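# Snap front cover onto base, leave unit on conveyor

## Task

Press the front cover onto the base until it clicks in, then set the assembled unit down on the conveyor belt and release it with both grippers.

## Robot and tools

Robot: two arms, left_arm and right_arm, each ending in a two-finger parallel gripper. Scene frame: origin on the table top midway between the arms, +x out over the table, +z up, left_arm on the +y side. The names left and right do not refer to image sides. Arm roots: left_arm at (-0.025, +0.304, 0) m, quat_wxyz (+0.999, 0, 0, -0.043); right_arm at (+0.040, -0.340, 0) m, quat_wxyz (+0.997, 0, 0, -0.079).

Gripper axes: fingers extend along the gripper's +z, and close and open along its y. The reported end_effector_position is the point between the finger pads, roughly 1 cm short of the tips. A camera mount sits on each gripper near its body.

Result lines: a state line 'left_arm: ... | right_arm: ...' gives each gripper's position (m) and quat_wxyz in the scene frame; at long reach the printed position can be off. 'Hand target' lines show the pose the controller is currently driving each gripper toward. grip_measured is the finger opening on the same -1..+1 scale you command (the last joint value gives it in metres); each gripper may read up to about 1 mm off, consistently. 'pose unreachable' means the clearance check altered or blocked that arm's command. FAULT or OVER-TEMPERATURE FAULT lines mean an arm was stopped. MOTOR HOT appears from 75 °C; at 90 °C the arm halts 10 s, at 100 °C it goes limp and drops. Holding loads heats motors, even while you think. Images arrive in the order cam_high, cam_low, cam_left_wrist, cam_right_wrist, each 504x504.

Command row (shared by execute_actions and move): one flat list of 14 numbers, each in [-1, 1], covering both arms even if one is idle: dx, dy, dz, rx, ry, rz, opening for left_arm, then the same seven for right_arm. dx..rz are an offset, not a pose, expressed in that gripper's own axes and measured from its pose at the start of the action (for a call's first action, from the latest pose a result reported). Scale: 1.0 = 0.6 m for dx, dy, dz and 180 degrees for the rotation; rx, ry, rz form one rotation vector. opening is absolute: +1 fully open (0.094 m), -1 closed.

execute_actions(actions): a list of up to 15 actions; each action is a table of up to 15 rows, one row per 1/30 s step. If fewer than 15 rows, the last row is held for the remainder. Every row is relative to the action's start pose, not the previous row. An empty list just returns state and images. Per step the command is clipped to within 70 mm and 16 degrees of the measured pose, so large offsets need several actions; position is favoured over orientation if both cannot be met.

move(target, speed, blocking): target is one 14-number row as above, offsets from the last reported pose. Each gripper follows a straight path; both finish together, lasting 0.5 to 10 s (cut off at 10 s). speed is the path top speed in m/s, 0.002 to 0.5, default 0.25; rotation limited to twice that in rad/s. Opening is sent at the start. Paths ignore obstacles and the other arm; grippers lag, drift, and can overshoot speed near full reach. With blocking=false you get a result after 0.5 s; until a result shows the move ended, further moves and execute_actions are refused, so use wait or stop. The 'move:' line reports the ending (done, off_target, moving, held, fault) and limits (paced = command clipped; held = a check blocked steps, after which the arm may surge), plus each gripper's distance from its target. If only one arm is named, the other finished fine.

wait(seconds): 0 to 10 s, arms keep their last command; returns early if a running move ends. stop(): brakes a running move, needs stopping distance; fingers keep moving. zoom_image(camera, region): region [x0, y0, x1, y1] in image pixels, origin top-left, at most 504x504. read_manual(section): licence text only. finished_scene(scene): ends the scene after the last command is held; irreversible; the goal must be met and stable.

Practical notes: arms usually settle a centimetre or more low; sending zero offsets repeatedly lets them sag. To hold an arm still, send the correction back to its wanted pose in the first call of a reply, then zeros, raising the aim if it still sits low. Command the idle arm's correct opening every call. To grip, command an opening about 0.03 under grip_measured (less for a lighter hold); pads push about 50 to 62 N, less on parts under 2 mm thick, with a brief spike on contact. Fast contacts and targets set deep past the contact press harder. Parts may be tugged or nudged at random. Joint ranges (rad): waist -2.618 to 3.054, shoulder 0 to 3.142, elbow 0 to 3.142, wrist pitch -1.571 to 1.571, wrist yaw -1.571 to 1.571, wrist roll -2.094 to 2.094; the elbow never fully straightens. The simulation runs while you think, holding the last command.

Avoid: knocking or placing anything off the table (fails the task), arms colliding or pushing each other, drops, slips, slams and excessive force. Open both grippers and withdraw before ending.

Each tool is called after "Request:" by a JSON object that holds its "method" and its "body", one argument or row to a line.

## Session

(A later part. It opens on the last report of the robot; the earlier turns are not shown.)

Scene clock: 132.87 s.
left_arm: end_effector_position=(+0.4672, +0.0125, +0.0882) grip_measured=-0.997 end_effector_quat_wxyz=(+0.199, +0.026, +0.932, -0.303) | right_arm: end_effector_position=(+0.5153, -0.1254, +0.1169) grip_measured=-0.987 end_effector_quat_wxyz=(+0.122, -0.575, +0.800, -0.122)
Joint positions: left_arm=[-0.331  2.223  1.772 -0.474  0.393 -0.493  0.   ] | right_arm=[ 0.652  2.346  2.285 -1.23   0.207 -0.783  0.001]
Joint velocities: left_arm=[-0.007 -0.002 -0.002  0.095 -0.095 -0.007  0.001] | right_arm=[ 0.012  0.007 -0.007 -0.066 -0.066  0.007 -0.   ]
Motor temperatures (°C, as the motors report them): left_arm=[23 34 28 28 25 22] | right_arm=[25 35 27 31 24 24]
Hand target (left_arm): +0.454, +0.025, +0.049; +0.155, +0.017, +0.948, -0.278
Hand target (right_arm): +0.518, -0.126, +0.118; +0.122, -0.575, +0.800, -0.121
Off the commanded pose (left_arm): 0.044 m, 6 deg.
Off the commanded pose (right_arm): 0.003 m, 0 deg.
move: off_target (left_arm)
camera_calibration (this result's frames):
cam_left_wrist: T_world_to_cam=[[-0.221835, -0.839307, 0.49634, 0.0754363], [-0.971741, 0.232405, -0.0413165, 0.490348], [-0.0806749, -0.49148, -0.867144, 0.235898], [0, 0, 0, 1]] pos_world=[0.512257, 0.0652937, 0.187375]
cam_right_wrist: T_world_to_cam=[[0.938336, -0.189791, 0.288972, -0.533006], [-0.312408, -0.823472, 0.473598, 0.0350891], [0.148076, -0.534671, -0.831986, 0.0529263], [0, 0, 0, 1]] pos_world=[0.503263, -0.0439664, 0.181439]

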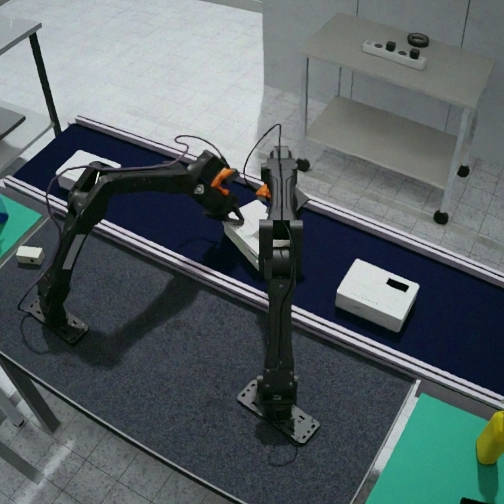

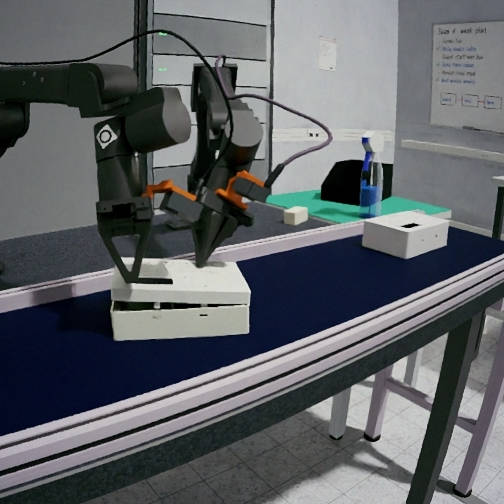

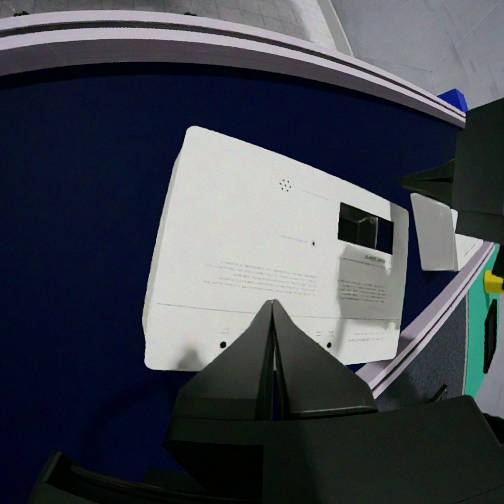

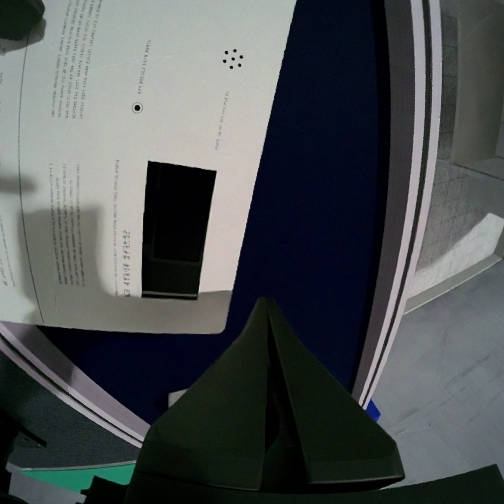

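Request:
{"method": "move", "body": {
  "target": [0.045,0.049,0.035,-0.015,0.033,0,-1, -0.026,0.086,-0.013,-0.077,0.056,0.397,-1],
  "speed": 0.4
}}

Scene clock: 135.57 s.
left_arm: end_effector_position=(+0.4674, +0.0120, +0.0877) grip_measured=-0.997 end_effector_quat_wxyz=(+0.202, +0.046, +0.929, -0.306) | right_arm: end_effector_position=(+0.4732, -0.1013, +0.1046) grip_measured=-0.987 end_effector_quat_wxyz=(+0.041, -0.001, +0.999, +0.014)
Joint positions: left_arm=[-0.326  2.227  1.772 -0.469  0.412 -0.451  0.   ] | right_arm=[ 0.666  2.515  2.592 -1.562  0.016  0.504  0.001]
Joint velocities: left_arm=[-0.017 -0.027  0.002 -0.022 -0.037  0.066 -0.001] | right_arm=[ 0.002 -0.007  0.007 -0.037 -0.051  0.037  0.   ]
Motor temperatures (°C, as the motors report them): left_arm=[23 34 28 28 25 22] | right_arm=[25 35 27 31 24 24]
Hand target (left_arm): +0.454, +0.023, +0.048; +0.151, +0.036, +0.947, -0.280
Hand target (right_arm): +0.471, -0.094, +0.108; +0.043, -0.001, +0.999, +0.020
Off the commanded pose (left_arm): 0.045 m, 7 deg.
Off the commanded pose (right_arm): 0.008 m, 1 deg.
joint sent to its limit (right arm) — the command would take joint 4 (wrist pitch) past its lower limit, so that joint was sent only as far as its limit.
move: off_target (left_arm)
camera_calibration (this result's frames):
cam_left_wrist: T_world_to_cam=[[-0.262184, -0.830304, 0.491788, 0.0944795], [-0.961462, 0.268464, -0.0593206, 0.486916], [-0.0827731, -0.488388, -0.868692, 0.236308], [0, 0, 0, 1]] pos_world=[0.512482, 0.0631377, 0.1877]
cam_right_wrist: T_world_to_cam=[[0.132713, -0.988673, -0.070087, -0.147603], [-0.8904, -0.149987, 0.429758, 0.393981], [-0.435403, 0.00537096, -0.90022, 0.399712], [0, 0, 0, 1]] pos_world=[0.544425, -0.0889862, 0.180167]

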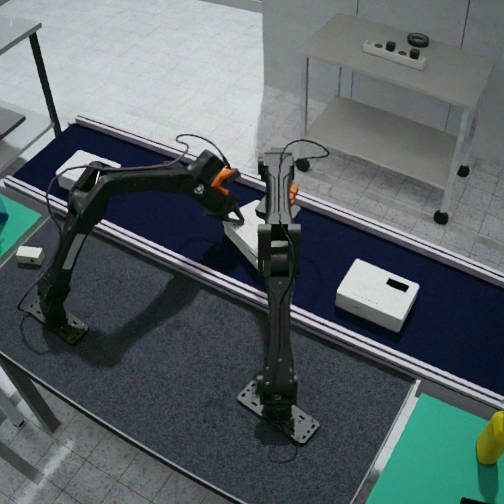

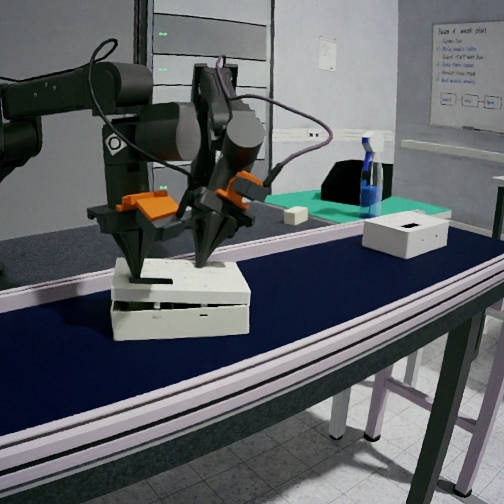

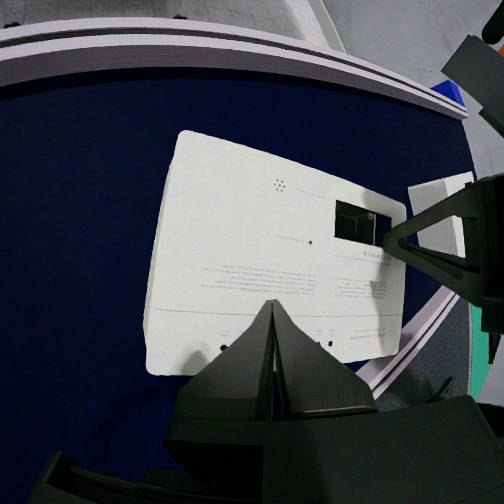

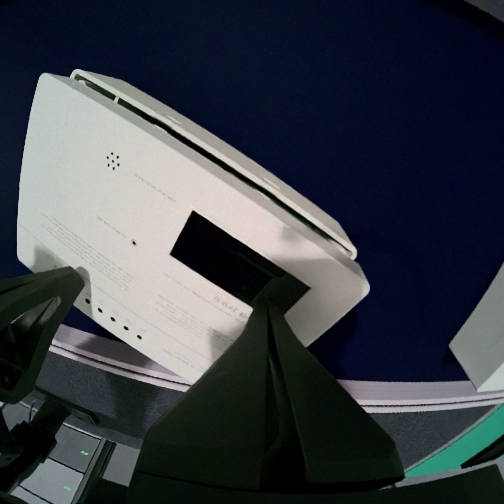

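Request:
{"method": "execute_actions", "body": {
  "actions": [
    [[0.045,0.05,0.035,-0.043,0.02,-0.034,-1, 0.008,0.007,-0.004,0,0,0,-1],[0.045,0.05,0.035,-0.043,0.02,-0.034,-1, 0.016,0.014,-0.006,0,0,0,-1],[0.045,0.05,0.035,-0.043,0.02,-0.034,-1, 0.026,0.022,-0.006,0,0,0,-1]]
  ]
}}

Scene clock: 136.40 s.
left_arm: end_effector_position=(+0.4695, +0.0123, +0.0866) grip_measured=-0.997 end_effector_quat_wxyz=(+0.199, +0.011, +0.932, -0.302) | right_arm: end_effector_position=(+0.4578, -0.0903, +0.1029) grip_measured=-0.987 end_effector_quat_wxyz=(+0.032, -0.004, +0.999, +0.010)
Joint positions: left_arm=[-0.334  2.227  1.772 -0.463  0.378 -0.525  0.   ] | right_arm=[ 0.701  2.48   2.521 -1.546  0.015  0.533  0.001]
Joint velocities: left_arm=[-0.017 -0.007  0.002  0.007 -0.022  0.037 -0.   ] | right_arm=[ 0.007  0.002 -0.002  0.037 -0.022  0.066 -0.   ]
Motor temperatures (°C, as the motors report them): left_arm=[23 34 28 28 25 22] | right_arm=[25 35 27 31 24 24]
Hand target (left_arm): +0.455, +0.024, +0.047; +0.160, -0.006, +0.954, -0.252
Hand target (right_arm): +0.458, -0.088, +0.108; +0.041, -0.001, +0.999, +0.014
Off the commanded pose (left_arm): 0.045 m, 8 deg.
Off the commanded pose (right_arm): 0.005 m, 1 deg.
camera_calibration (this result's frames):
cam_left_wrist: T_world_to_cam=[[-0.192639, -0.843844, 0.500817, 0.0625197], [-0.978554, 0.203144, -0.0341163, 0.495511], [-0.072949, -0.496649, -0.864881, 0.230791], [0, 0, 0, 1]] pos_world=[0.513764, 0.0667189, 0.185201]
cam_right_wrist: T_world_to_cam=[[0.137993, -0.9883, -0.064962, -0.137652], [-0.881337, -0.152454, 0.447217, 0.376486], [-0.451889, -0.00445957, -0.892063, 0.397244], [0, 0, 0, 1]] pos_world=[0.530316, -0.0768733, 0.177054]

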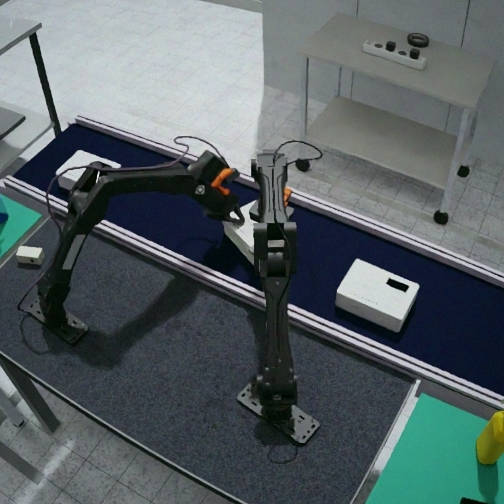

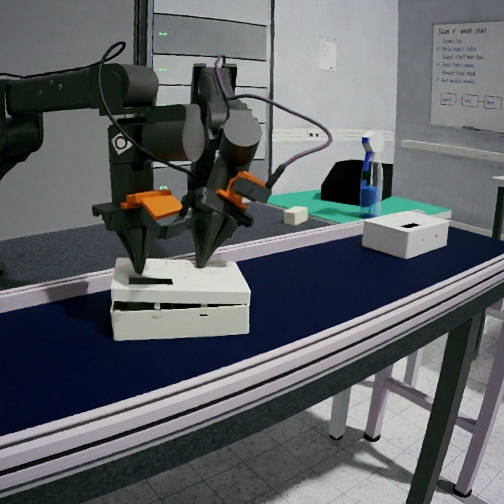

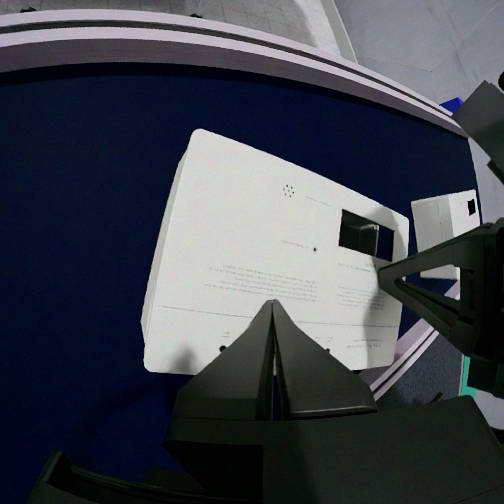

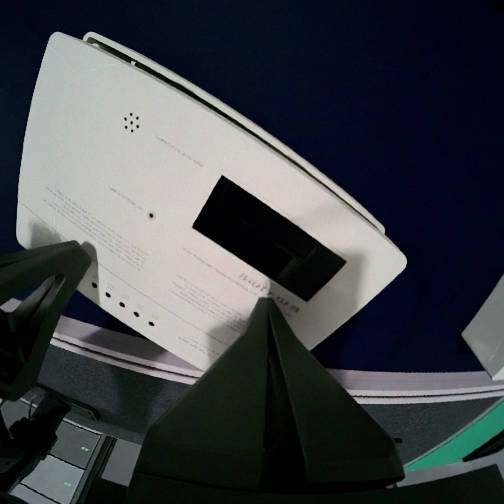

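Request:
{"method": "move", "body": {
  "target": [0.047,0.05,0.033,-0.037,0.023,-0.013,-1, 0.013,-0.006,0.093,0.02,0.033,0,-1],
  "speed": 0.035
}}

Request:
{"method": "zoom_image", "body": {
  "camera": "cam_low",
  "region": [95, 250, 265, 350]
}}

Scene clock: 139.03 s.
left_arm: end_effector_position=(+0.4729, +0.0104, +0.0900) grip_measured=-0.997 end_effector_quat_wxyz=(+0.210, +0.009, +0.930, -0.301) | right_arm: end_effector_position=(+0.4573, -0.0906, +0.0931) grip_measured=-0.987 end_effector_quat_wxyz=(+0.023, -0.004, +1.000, +0.005)
Joint positions: left_arm=[-0.34   2.224  1.773 -0.445  0.362 -0.534  0.   ] | right_arm=[ 0.701  2.501  2.521 -1.546  0.015  0.535  0.001]
Joint velocities: left_arm=[ 0.007  0.007  0.002 -0.022 -0.007 -0.066 -0.   ] | right_arm=[-0.027 -0.017 -0.012 -0.095  0.022 -0.007  0.   ]
Motor temperatures (°C, as the motors report them): left_arm=[23 34 28 28 25 22] | right_arm=[25 34 27 31 24 24]
Hand target (left_arm): +0.454, +0.024, +0.047; +0.161, -0.008, +0.954, -0.251
Hand target (right_arm): +0.451, -0.094, +0.049; -0.020, -0.005, +1.000, -0.021
Off the commanded pose (left_arm): 0.050 m, 9 deg.
Off the commanded pose (right_arm): 0.047 m, 6 deg.
move: off_target (left_arm, right_arm)
camera_calibration (this result's frames):
cam_left_wrist: T_world_to_cam=[[-0.193375, -0.845794, 0.49723, 0.0605132], [-0.979814, 0.192667, -0.0533265, 0.501697], [-0.0506964, -0.497505, -0.865978, 0.222621], [0, 0, 0, 1]] pos_world=[0.514558, 0.0652767, 0.18945]
cam_right_wrist: T_world_to_cam=[[0.135373, -0.989174, -0.0566453, -0.138152], [-0.873209, -0.146127, 0.464923, 0.375631], [-0.468167, -0.0134749, -0.883537, 0.394135], [0, 0, 0, 1]] pos_world=[0.531227, -0.0764555, 0.165768]

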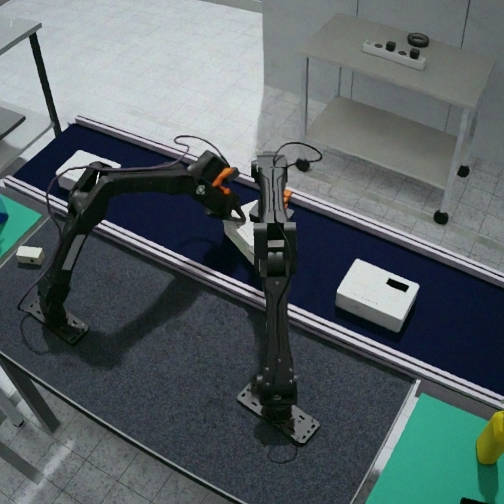

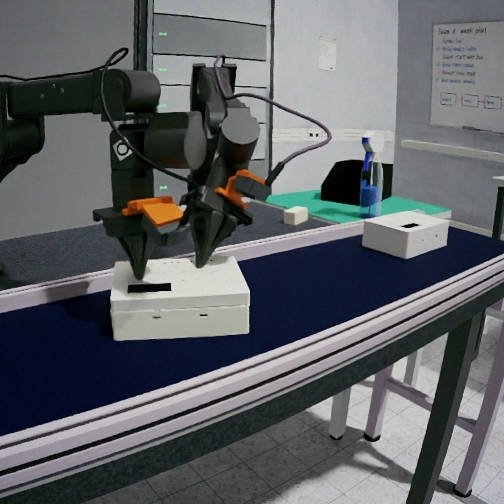

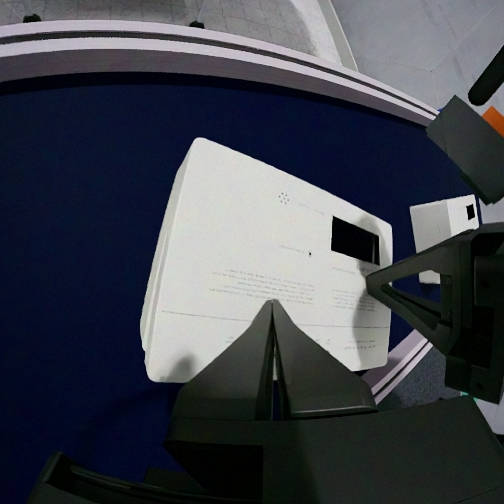

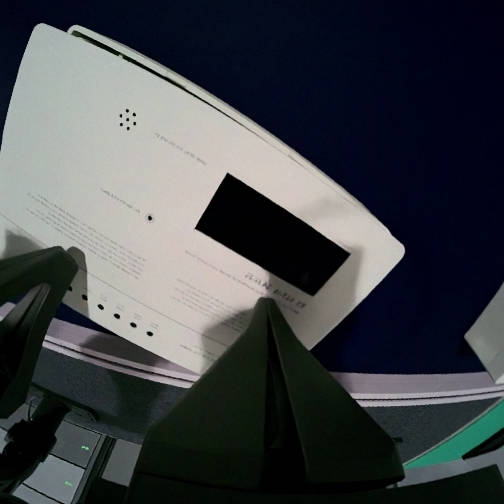

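Region (95, 250, 265, 350) of cam_low's 504x504 image, scaled by 2.965, with more detail than that image has; it fills the top 296 rows of this view, and the rest is white.

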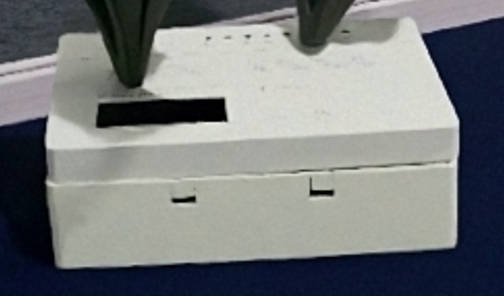

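Request:
{"method": "execute_actions", "body": {
  "actions": [
    [[0.0,-0.01,-0.02,0,0,0,-1, 0.01,-0.006,0.06,0.013,0.022,0,-1],[0.0,-0.015,-0.03,0,0,0,-1, 0.01,-0.006,0.06,0.013,0.022,0,-1],[0.0,-0.015,-0.035,0,0,0,-1, 0.01,-0.006,0.06,0.013,0.022,0,-1],[0.01,-0.01,-0.04,0,0,0,-1, 0.01,-0.006,0.06,0.013,0.022,0,-1],[0.02,-0.003,-0.05,0,0,0,-1, 0.01,-0.006,0.06,0.013,0.022,0,-1],[0.03,0.004,-0.06,0,0,0,-1, 0.01,-0.006,0.06,0.013,0.022,0,-1],[0.04,0.012,-0.07,0,0,0,-1, 0.01,-0.006,0.06,0.013,0.022,0,-1],[0.05,0.02,-0.08,0,0,0,-1, 0.01,-0.006,0.06,0.013,0.022,0,-1],[0.057,0.025,-0.085,0,0,0,-1, 0.01,-0.006,0.06,0.013,0.022,0,-1]]
  ]
}}

Scene clock: 140.07 s.
left_arm: end_effector_position=(+0.4201, +0.0471, +0.0973) grip_measured=-0.997 end_effector_quat_wxyz=(+0.193, -0.001, +0.937, -0.290) | right_arm: end_effector_position=(+0.4573, -0.0906, +0.0931) grip_measured=-0.987 end_effector_quat_wxyz=(+0.023, -0.004, +1.000, +0.005)
Joint positions: left_arm=[-0.315  1.999  1.481 -0.429  0.367 -0.521  0.   ] | right_arm=[ 0.701  2.501  2.521 -1.546  0.015  0.535  0.001]
Joint velocities: left_arm=[ 0.051 -0.002 -0.027  0.11   0.007 -0.022 -0.001] | right_arm=[ 0.002 -0.002  0.002 -0.007 -0.007  0.007 -0.   ]
Motor temperatures (°C, as the motors report them): left_arm=[23 34 28 28 25 22] | right_arm=[25 34 27 31 24 24]
Hand target (left_arm): +0.424, +0.047, +0.107; +0.210, +0.009, +0.931, -0.300
Hand target (right_arm): +0.451, -0.094, +0.058; -0.012, -0.004, +1.000, -0.015
Off the commanded pose (left_arm): 0.009 m, 3 deg.
Off the commanded pose (right_arm): 0.037 m, 5 deg.
camera_calibration (this result's frames):
cam_left_wrist: T_world_to_cam=[[-0.163003, -0.858117, 0.486894, 0.0665649], [-0.983335, 0.181572, -0.00919442, 0.440995], [-0.0805164, -0.480279, -0.873412, 0.25698], [0, 0, 0, 1]] pos_world=[0.465188, 0.10047, 0.196094]
cam_right_wrist: T_world_to_cam=[[0.135373, -0.989174, -0.0566453, -0.138152], [-0.873209, -0.146127, 0.464923, 0.375631], [-0.468167, -0.0134749, -0.883537, 0.394135], [0, 0, 0, 1]] pos_world=[0.531227, -0.0764555, 0.165768]

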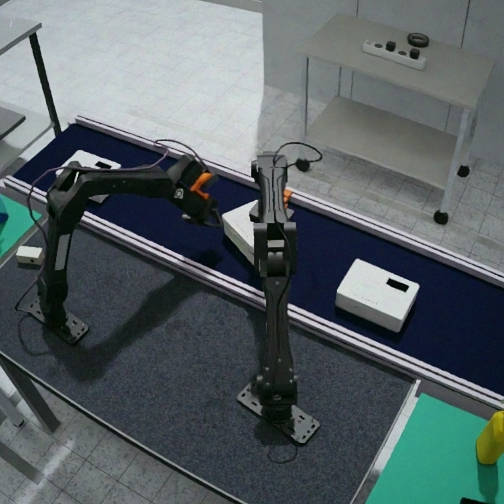

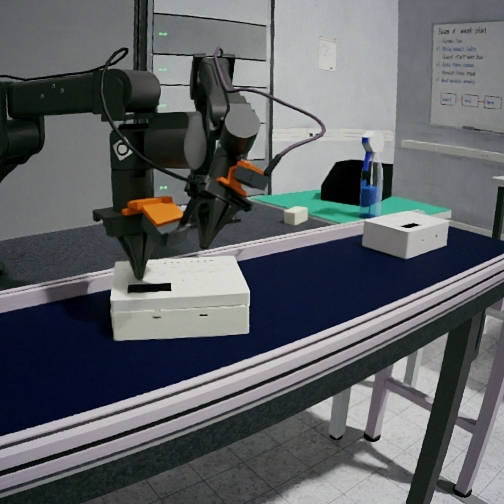

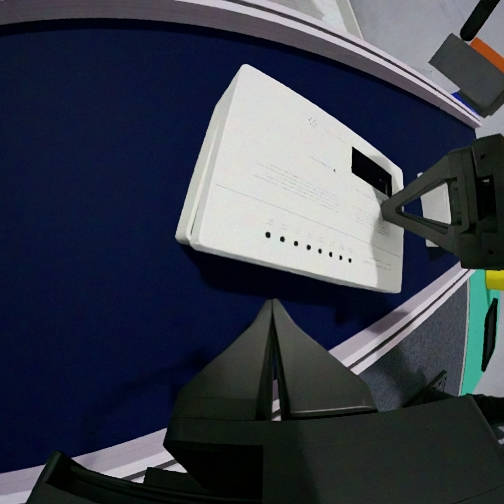

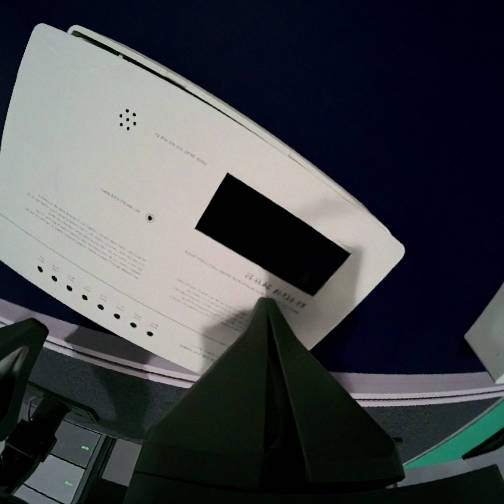

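Request:
{"method": "execute_actions", "body": {
  "actions": [
    [[0.004,0.006,0.008,0,0,0,-1, 0.01,-0.006,0.06,0.013,0.022,0,-1],[0.008,0.012,0.016,0,0,0,-1, 0.01,-0.006,0.06,0.013,0.022,0,-1],[0.008,0.012,0.016,0,0,0,-1, 0.01,-0.006,0.06,0.013,0.022,0,-1],[0.008,0.012,0.016,0,0,0,-1, 0.01,-0.006,0.06,0.013,0.022,0,-1],[0.003,0.010,0.02,0,0,0,-1, 0.01,-0.006,0.06,0.013,0.022,0,-1],[-0.003,0.009,0.024,0,0,0,-1, 0.01,-0.006,0.06,0.013,0.022,0,-1],[-0.008,0.0075,0.027,0,0,0,-1, 0.01,-0.006,0.06,0.013,0.022,0,-1]]
  ]
}}

Scene clock: 140.90 s.
left_arm: end_effector_position=(+0.4244, +0.0458, +0.0747) grip_measured=-0.997 end_effector_quat_wxyz=(+0.182, -0.003, +0.941, -0.285) | right_arm: end_effector_position=(+0.4573, -0.0906, +0.0931) grip_measured=-0.987 end_effector_quat_wxyz=(+0.023, -0.004, +1.000, +0.005)
Joint positions: left_arm=[-0.314  2.055  1.484 -0.401  0.368 -0.519  0.   ] | right_arm=[ 0.701  2.501  2.521 -1.546  0.015  0.535  0.001]
Joint velocities: left_arm=[-0.017 -0.012 -0.002  0.007 -0.022  0.007  0.001] | right_arm=[-0.017 -0.017  0.012  0.022 -0.007  0.007  0.   ]
Motor temperatures (°C, as the motors report them): left_arm=[23 34 28 28 25 22] | right_arm=[25 34 27 31 24 24]
Hand target (left_arm): +0.431, +0.043, +0.084; +0.193, -0.001, +0.937, -0.290
Hand target (right_arm): +0.451, -0.094, +0.058; -0.012, -0.004, +1.000, -0.015
Off the commanded pose (left_arm): 0.012 m, 1 deg.
Off the commanded pose (right_arm): 0.037 m, 5 deg.
camera_calibration (this result's frames):
cam_left_wrist: T_world_to_cam=[[-0.153314, -0.862734, 0.481856, 0.0736134], [-0.983091, 0.182573, 0.0140914, 0.443398], [-0.100131, -0.471548, -0.876137, 0.245075], [0, 0, 0, 1]] pos_world=[0.471727, 0.0981207, 0.173]
cam_right_wrist: T_world_to_cam=[[0.135373, -0.989174, -0.0566453, -0.138152], [-0.873209, -0.146127, 0.464923, 0.375631], [-0.468167, -0.0134749, -0.883537, 0.394135], [0, 0, 0, 1]] pos_world=[0.531227, -0.0764555, 0.165768]

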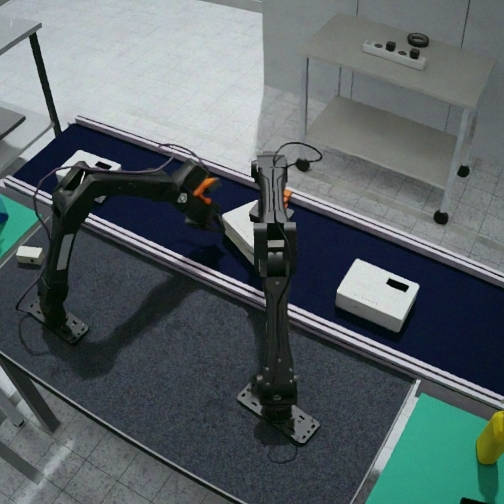

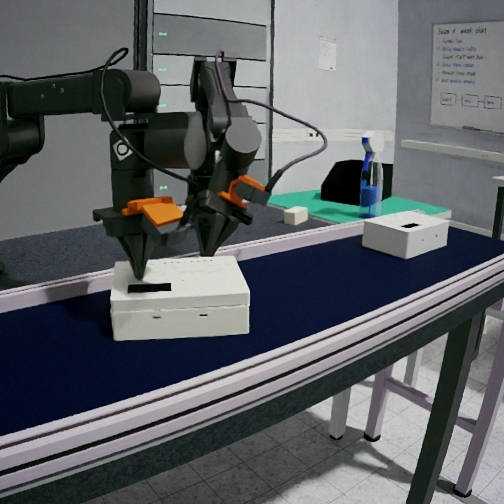

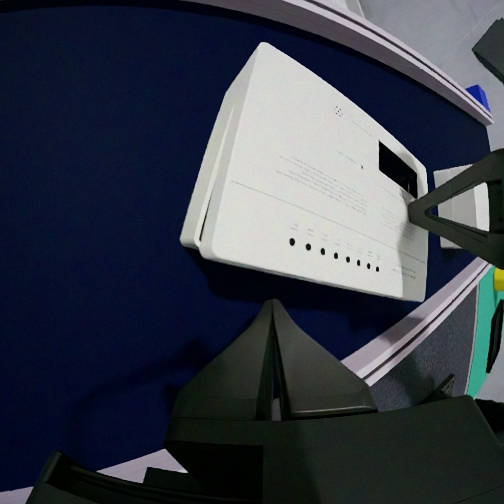

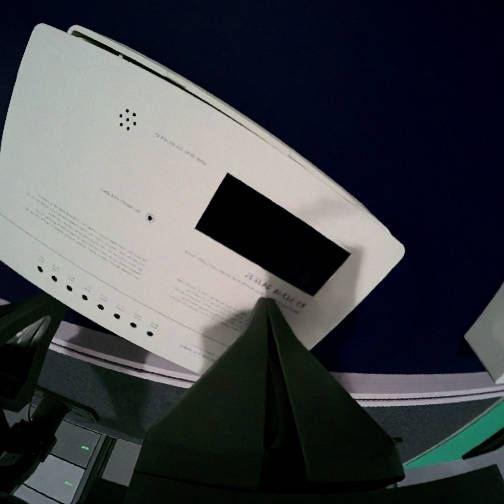

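Request:
{"method": "execute_actions", "body": {
  "actions": [
    [[-0.008,-0.010,-0.012,0,0,0,-1, 0.01,-0.006,0.06,0.013,0.022,0,-1],[-0.011,-0.011,-0.010,0,0,0,-1, 0.01,-0.006,0.06,0.013,0.022,0,-1],[-0.014,-0.012,-0.008,0,0,0,-1, 0.01,-0.006,0.06,0.013,0.022,0,-1],[-0.017,-0.013,-0.006,0,0,0,-1, 0.01,-0.006,0.06,0.013,0.022,0,-1],[-0.02,-0.014,-0.004,0,0,0,-1, 0.01,-0.006,0.06,0.013,0.022,0,-1],[-0.023,-0.015,-0.002,0,0,0,-1, 0.01,-0.006,0.06,0.013,0.022,0,-1],[-0.026,-0.015,0,0,0,0,-1, 0.01,-0.006,0.06,0.013,0.022,0,-1],[-0.029,-0.016,0.002,0,0,0,-1, 0.01,-0.006,0.06,0.013,0.022,0,-1],[-0.032,-0.017,0.004,0,0,0,-1, 0.01,-0.006,0.06,0.013,0.022,0,-1],[-0.035,-0.018,0.006,0,0,0,-1, 0.01,-0.006,0.06,0.013,0.022,0,-1],[-0.038,-0.019,0.008,0,0,0,-1, 0.01,-0.006,0.06,0.013,0.022,0,-1],[-0.041,-0.019,0.009,0,0,0,-1, 0.01,-0.006,0.06,0.013,0.022,0,-1],[-0.044,-0.02,0.011,0,0,0,-1, 0.01,-0.006,0.06,0.013,0.022,0,-1],[-0.047,-0.021,0.013,0,0,0,-1, 0.01,-0.006,0.06,0.013,0.022,0,-1]]
  ]
}}

Request:
{"method": "wait", "body": {
  "seconds": 0.4
}}

Scene clock: 141.93 s.
left_arm: end_effector_position=(+0.4457, +0.0368, +0.0877) grip_measured=-0.997 end_effector_quat_wxyz=(+0.184, -0.002, +0.940, -0.286) | right_arm: end_effector_position=(+0.4575, -0.0907, +0.0931) grip_measured=-0.987 end_effector_quat_wxyz=(+0.023, -0.004, +1.000, +0.004)
Joint positions: left_arm=[-0.314  2.125  1.643 -0.486  0.368 -0.519  0.   ] | right_arm=[ 0.701  2.501  2.521 -1.546  0.016  0.535  0.001]
Joint velocities: left_arm=[-0.002  0.173  0.281 -0.11  -0.007 -0.066  0.   ] | right_arm=[ 0.007 -0.022  0.007 -0.037  0.037  0.066  0.   ]
Motor temperatures (°C, as the motors report them): left_arm=[23 34 28 28 25 22] | right_arm=[25 34 27 31 24 24]
Hand target (left_arm): +0.452, +0.034, +0.084; +0.183, -0.003, +0.941, -0.285
Hand target (right_arm): +0.451, -0.094, +0.058; -0.012, -0.004, +1.000, -0.015
Off the commanded pose (left_arm): 0.008 m, 0 deg.
Off the commanded pose (right_arm): 0.037 m, 5 deg.
camera_calibration (this result's frames):
cam_left_wrist: T_world_to_cam=[[-0.155179, -0.861948, 0.482665, 0.0635826], [-0.983138, 0.182593, 0.00999217, 0.466154], [-0.0967437, -0.472975, -0.875748, 0.252925], [0, 0, 0, 1]] pos_world=[0.492629, 0.0893158, 0.186151]
cam_right_wrist: T_world_to_cam=[[0.135374, -0.989225, -0.0557474, -0.13839], [-0.873642, -0.145719, 0.464236, 0.376071], [-0.467358, -0.0141423, -0.883955, 0.393835], [0, 0, 0, 1]] pos_world=[0.531348, -0.0765283, 0.165832]

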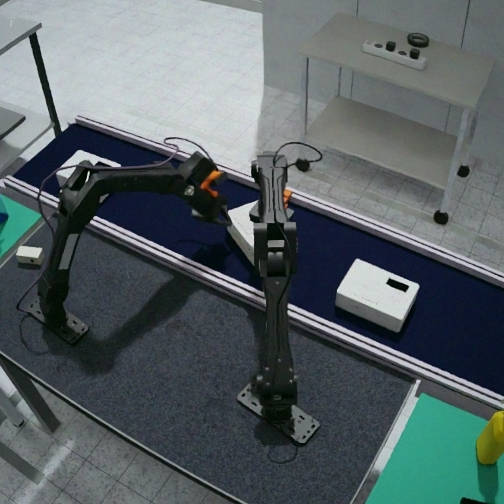

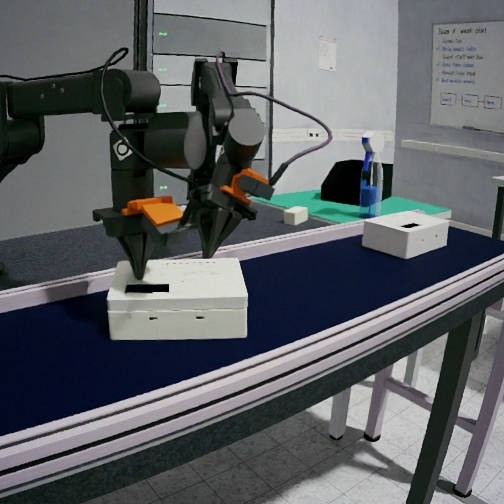

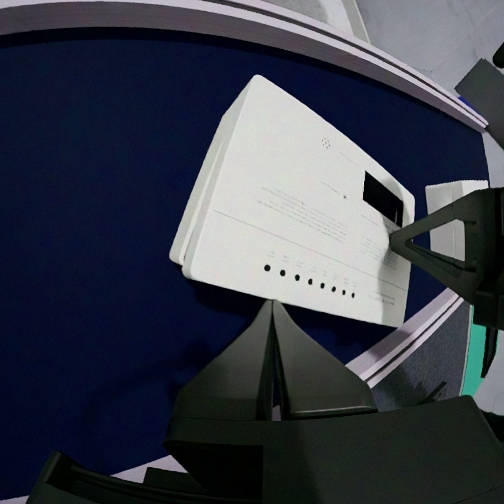

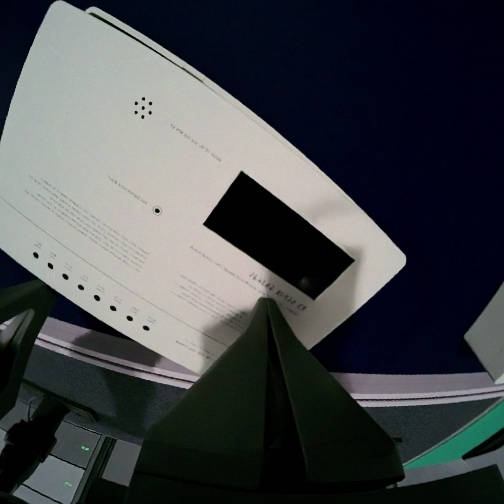

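Scene clock: 142.33 s.
left_arm: end_effector_position=(+0.4474, +0.0361, +0.0877) grip_measured=-0.997 end_effector_quat_wxyz=(+0.183, -0.002, +0.941, -0.285) | right_arm: end_effector_position=(+0.4576, -0.0907, +0.0931) grip_measured=-0.987 end_effector_quat_wxyz=(+0.024, -0.004, +1.000, +0.004)
Joint positions: left_arm=[-0.314  2.134  1.658 -0.495  0.368 -0.519  0.   ] | right_arm=[ 0.701  2.501  2.521 -1.546  0.017  0.535  0.001]
Joint velocities: left_arm=[ 0.017 -0.007 -0.012  0.037  0.022  0.022 -0.   ] | right_arm=[-0.002 -0.002 -0.002 -0.022 -0.007  0.11  -0.002]
Motor temperatures (°C, as the motors report them): left_arm=[23 34 28 28 25 22] | right_arm=[25 34 27 31 24 24]
Hand target (left_arm): +0.452, +0.034, +0.084; +0.183, -0.003, +0.941, -0.285
Hand target (right_arm): +0.451, -0.094, +0.058; -0.012, -0.004, +1.000, -0.015
Off the commanded pose (left_arm): 0.006 m, 0 deg.
Off the commanded pose (right_arm): 0.037 m, 5 deg.
wait: 0.40 s; at rest by 0.20 s
camera_calibration (this result's frames):
cam_left_wrist: T_world_to_cam=[[-0.153992, -0.862448, 0.482151, 0.0627617], [-0.98311, 0.182581, 0.0126008, 0.4677], [-0.0988992, -0.472067, -0.875997, 0.253709], [0, 0, 0, 1]] pos_world=[0.494557, 0.0885035, 0.186095]
cam_right_wrist: T_world_to_cam=[[0.135368, -0.989245, -0.0553979, -0.138484], [-0.873736, -0.145552, 0.464112, 0.376162], [-0.467184, -0.0144228, -0.884042, 0.393755], [0, 0, 0, 1]] pos_world=[0.531369, -0.076564, 0.165843]

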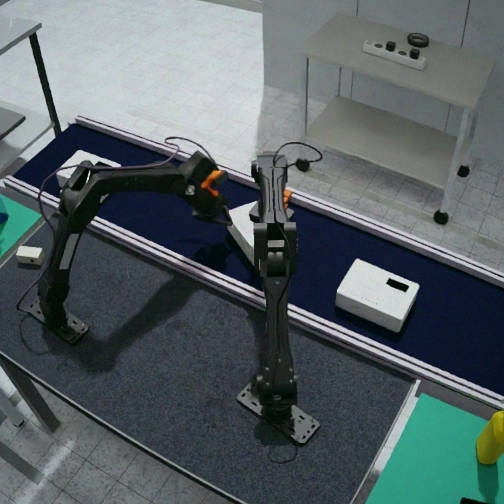

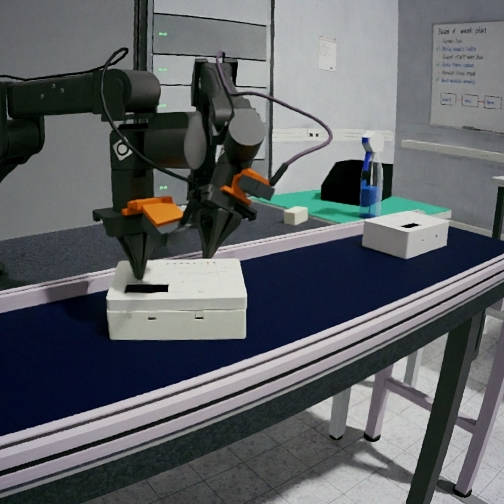

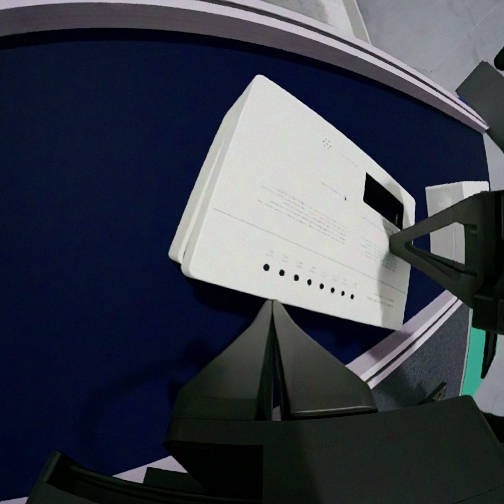

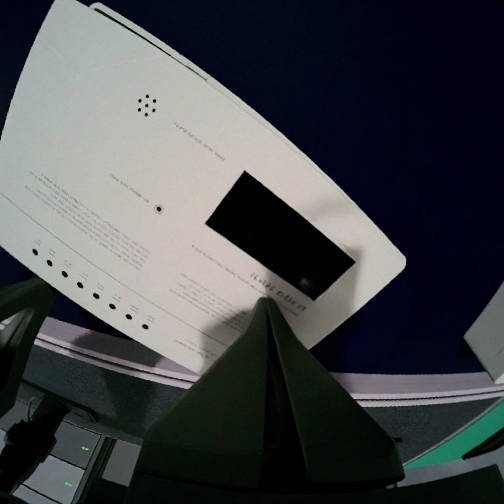

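Request:
{"method": "execute_actions", "body": {
  "actions": []
}}

Scene clock: 142.70 s.
left_arm: end_effector_position=(+0.4474, +0.0361, +0.0877) grip_measured=-0.997 end_effector_quat_wxyz=(+0.183, -0.002, +0.941, -0.285) | right_arm: end_effector_position=(+0.4576, -0.0907, +0.0931) grip_measured=-0.987 end_effector_quat_wxyz=(+0.024, -0.004, +1.000, +0.004)
Joint positions: left_arm=[-0.314  2.134  1.658 -0.495  0.368 -0.519  0.   ] | right_arm=[ 0.701  2.501  2.521 -1.546  0.017  0.535  0.001]
Joint velocities: left_arm=[ 0.007 -0.012 -0.012  0.051  0.037 -0.037  0.   ] | right_arm=[-0.017  0.012 -0.007  0.022 -0.037 -0.022 -0.001]
Motor temperatures (°C, as the motors report them): left_arm=[23 34 28 28 25 22] | right_arm=[25 34 27 31 24 24]
Hand target (left_arm): +0.452, +0.034, +0.084; +0.183, -0.003, +0.941, -0.285
Hand target (right_arm): +0.451, -0.094, +0.058; -0.012, -0.004, +1.000, -0.015
Off the commanded pose (left_arm): 0.006 m, 0 deg.
Off the commanded pose (right_arm): 0.037 m, 5 deg.
camera_calibration (this result's frames):
cam_left_wrist: T_world_to_cam=[[-0.153992, -0.862448, 0.482151, 0.0627617], [-0.98311, 0.182581, 0.0126008, 0.4677], [-0.0988992, -0.472067, -0.875997, 0.253709], [0, 0, 0, 1]] pos_world=[0.494557, 0.0885035, 0.186095]
cam_right_wrist: T_world_to_cam=[[0.135368, -0.989245, -0.0553979, -0.138484], [-0.873736, -0.145552, 0.464112, 0.376162], [-0.467184, -0.0144228, -0.884042, 0.393755], [0, 0, 0, 1]] pos_world=[0.531369, -0.076564, 0.165843]

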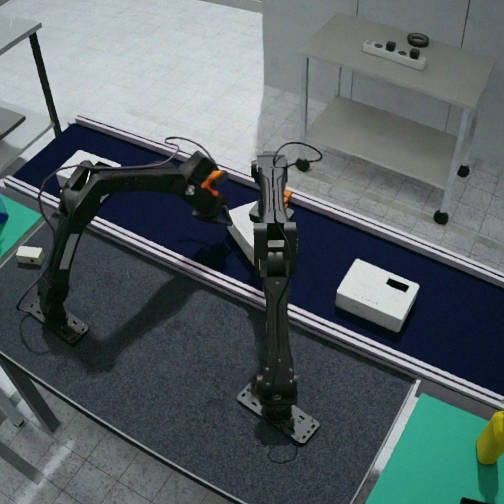

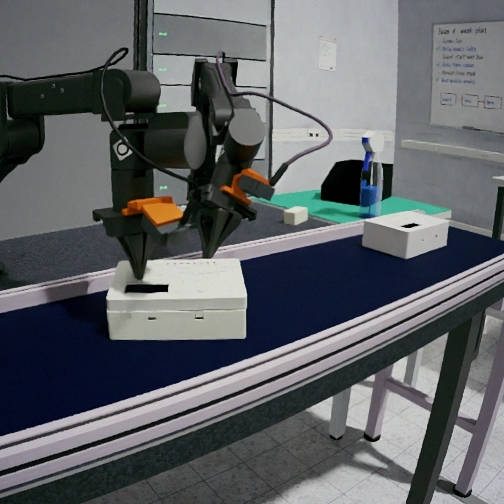

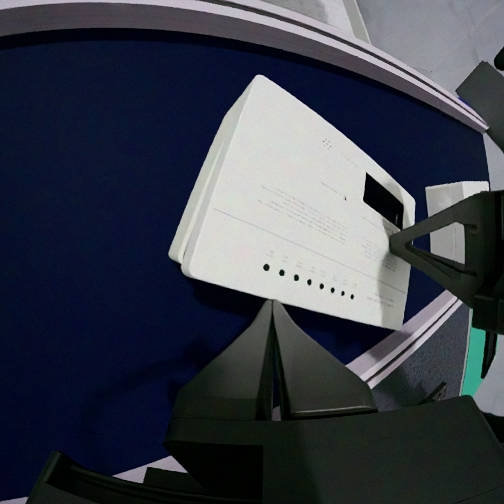

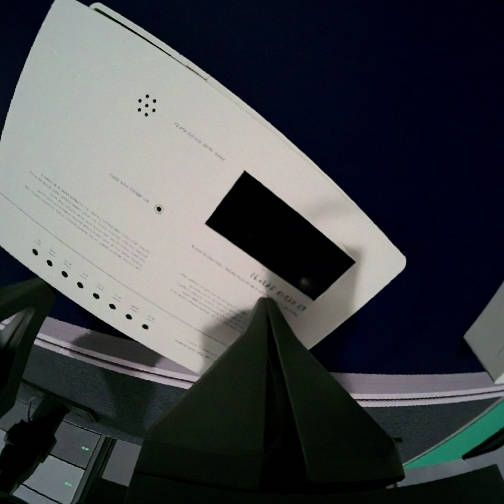

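Request:
{"method": "zoom_image", "body": {
  "camera": "cam_low",
  "region": [80, 230, 280, 360]
}}

Request:
{"method": "zoom_image", "body": {
  "camera": "cam_left_wrist",
  "region": [140, 60, 440, 340]
}}

Region (80, 230, 280, 360) of cam_low's 504x504 image, scaled by 2.520, with more detail than that image has; it fills the top 328 rows of this view, and the rest is white.

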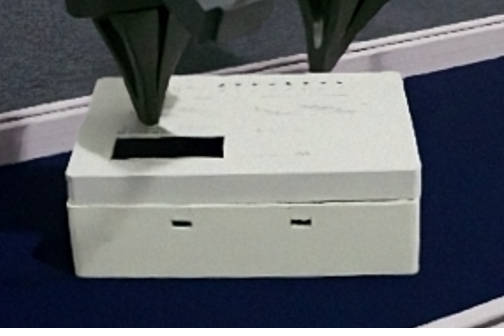

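Region (140, 60, 440, 340) of cam_left_wrist's 504x504 image, scaled by 1.680, with more detail than that image has; it fills the top 470 rows of this view, and the rest is white.

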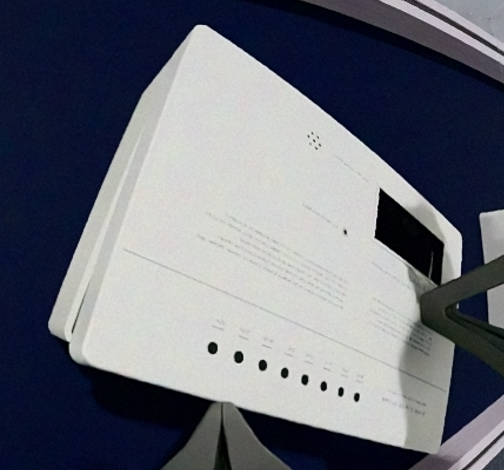

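Request:
{"method": "execute_actions", "body": {
  "actions": [
    [[-0.0067,-0.0177,-0.0325,0,0,0,-1,0.01,-0.006,0.06,0.013,0.022,0,-1]],
    [[-0.024,-0.008,0.017,0,0,0,-1,0.01,-0.006,0.06,0.013,0.022,0,-1]]
  ]
}}

Scene clock: 144.13 s.
left_arm: end_effector_position=(+0.4568, +0.0315, +0.0943) grip_measured=-0.997 end_effector_quat_wxyz=(+0.177, -0.003, +0.942, -0.285) | right_arm: end_effector_position=(+0.4576, -0.0908, +0.0931) grip_measured=-0.987 end_effector_quat_wxyz=(+0.024, -0.004, +1.000, +0.004)
Joint positions: left_arm=[-0.314  2.178  1.761 -0.565  0.371 -0.52   0.   ] | right_arm=[ 0.701  2.501  2.521 -1.546  0.017  0.535  0.001]
Joint velocities: left_arm=[-0.022  0.007  0.012 -0.007 -0.022 -0.007 -0.001] | right_arm=[ 0.002 -0.012  0.012  0.051  0.022 -0.051 -0.   ]
Motor temperatures (°C, as the motors report them): left_arm=[23 34 28 28 25 22] | right_arm=[25 34 27 31 24 24]
Hand target (left_arm): +0.458, +0.031, +0.093; +0.174, -0.005, +0.944, -0.282
Hand target (right_arm): +0.452, -0.094, +0.058; -0.011, -0.004, +1.000, -0.016
Off the commanded pose (left_arm): 0.002 m, 1 deg.
Off the commanded pose (right_arm): 0.037 m, 5 deg.
camera_calibration (this result's frames):
cam_left_wrist: T_world_to_cam=[[-0.149201, -0.863172, 0.482363, 0.0549628], [-0.982683, 0.183646, 0.024673, 0.476383], [-0.109881, -0.470328, -0.875624, 0.263167], [0, 0, 0, 1]] pos_world=[0.505251, 0.083731, 0.19217]
cam_right_wrist: T_world_to_cam=[[0.135362, -0.989266, -0.0550484, -0.138578], [-0.87383, -0.145386, 0.463988, 0.376253], [-0.46701, -0.0147034, -0.88413, 0.393674], [0, 0, 0, 1]] pos_world=[0.53139, -0.0765998, 0.165854]

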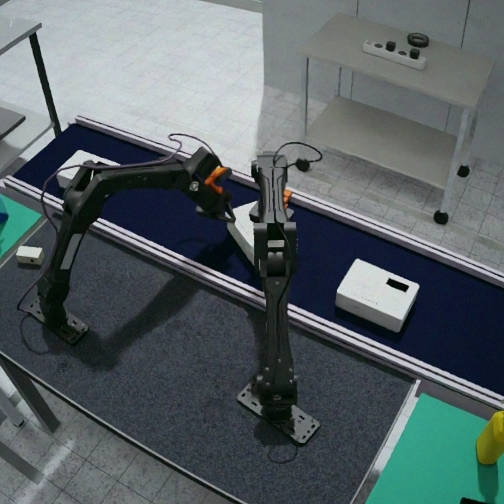

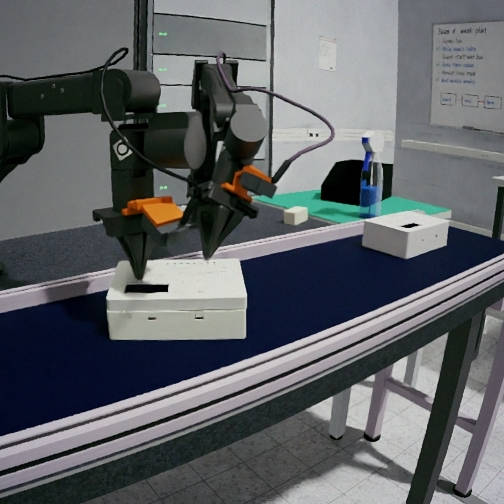

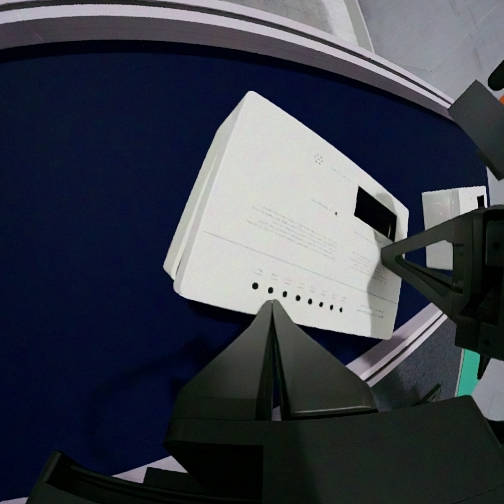

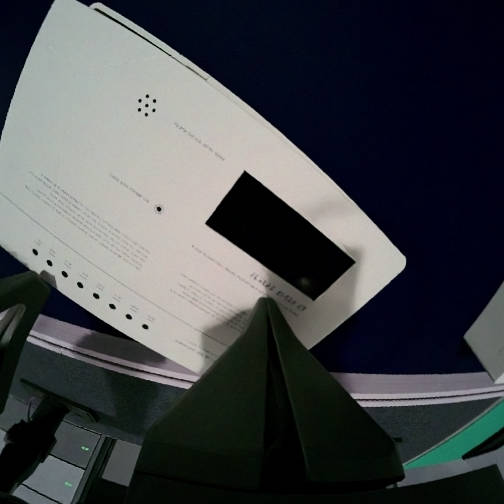

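Request:
{"method": "execute_actions", "body": {
  "actions": [
    [[0.022,0.042,0.068,0,0,0,-1,0.013,-0.006,0.093,0.02,0.033,0,-1]],
    [[0.022,0.042,0.068,0,0,0,-1,0.013,-0.006,0.093,0.02,0.033,0,-1]]
  ]
}}

Scene clock: 145.27 s.
left_arm: end_effector_position=(+0.4955, +0.0082, +0.0901) grip_measured=-0.997 end_effector_quat_wxyz=(+0.272, +0.028, +0.899, -0.343) | right_arm: end_effector_position=(+0.4576, -0.0908, +0.0925) grip_measured=-0.987 end_effector_quat_wxyz=(+0.023, -0.004, +1.000, +0.004)
Joint positions: left_arm=[-0.314  2.234  1.674 -0.178  0.411 -0.52   0.   ] | right_arm=[ 0.701  2.502  2.521 -1.546  0.017  0.535  0.001]
Joint velocities: left_arm=[-0.002  0.007  0.002 -0.022 -0.066 -0.022 -0.002] | right_arm=[-0.002  0.007 -0.037  0.007  0.081 -0.022 -0.   ]
Motor temperatures (°C, as the motors report them): left_arm=[23 34 28 28 25 22] | right_arm=[25 34 27 31 24 24]
Hand target (left_arm): +0.481, +0.016, +0.045; +0.225, +0.013, +0.922, -0.316
Hand target (right_arm): +0.449, -0.095, +0.039; -0.029, -0.004, +0.999, -0.027
Off the commanded pose (left_arm): 0.049 m, 7 deg.
Off the commanded pose (right_arm): 0.056 m, 7 deg.
camera_calibration (this result's frames):
cam_left_wrist: T_world_to_cam=[[-0.280225, -0.794703, 0.538443, 0.101906], [-0.958186, 0.197733, -0.206836, 0.527345], [0.0579052, -0.573889, -0.816883, 0.165138], [0, 0, 0, 1]] pos_world=[0.524288, 0.0714829, 0.189102]
cam_right_wrist: T_world_to_cam=[[0.135308, -0.989298, -0.0545966, -0.138639], [-0.873375, -0.145111, 0.46493, 0.376206], [-0.467877, -0.0152256, -0.883663, 0.393496], [0, 0, 0, 1]] pos_world=[0.531435, -0.0765722, 0.165239]

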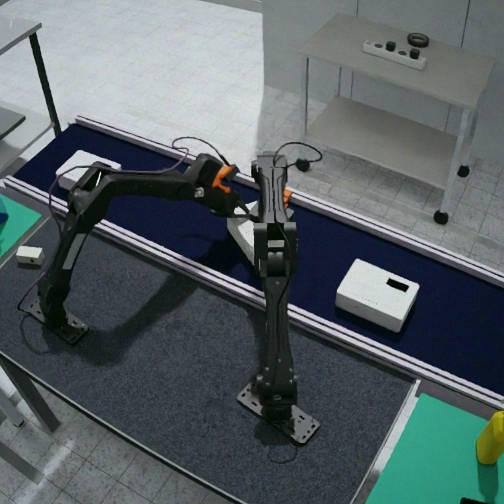

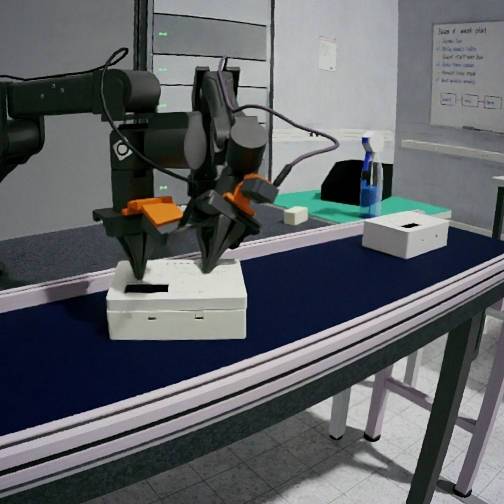

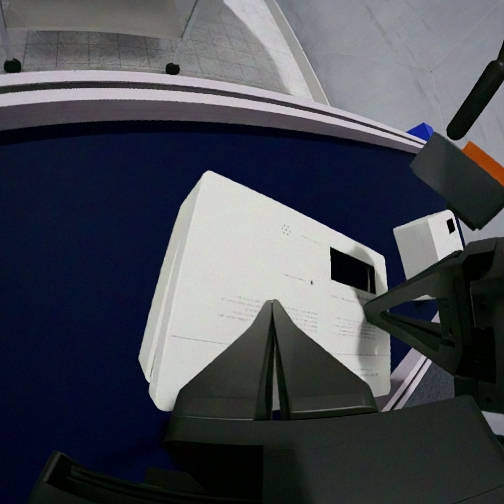

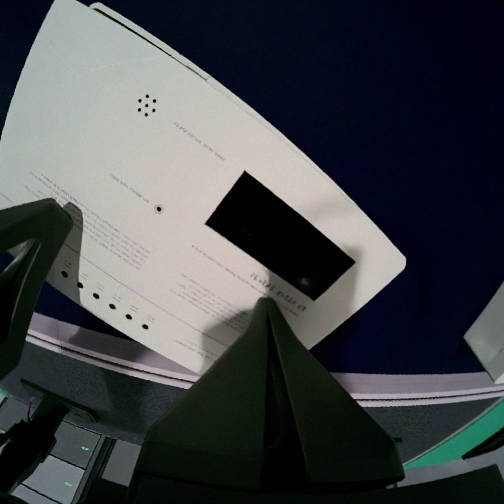

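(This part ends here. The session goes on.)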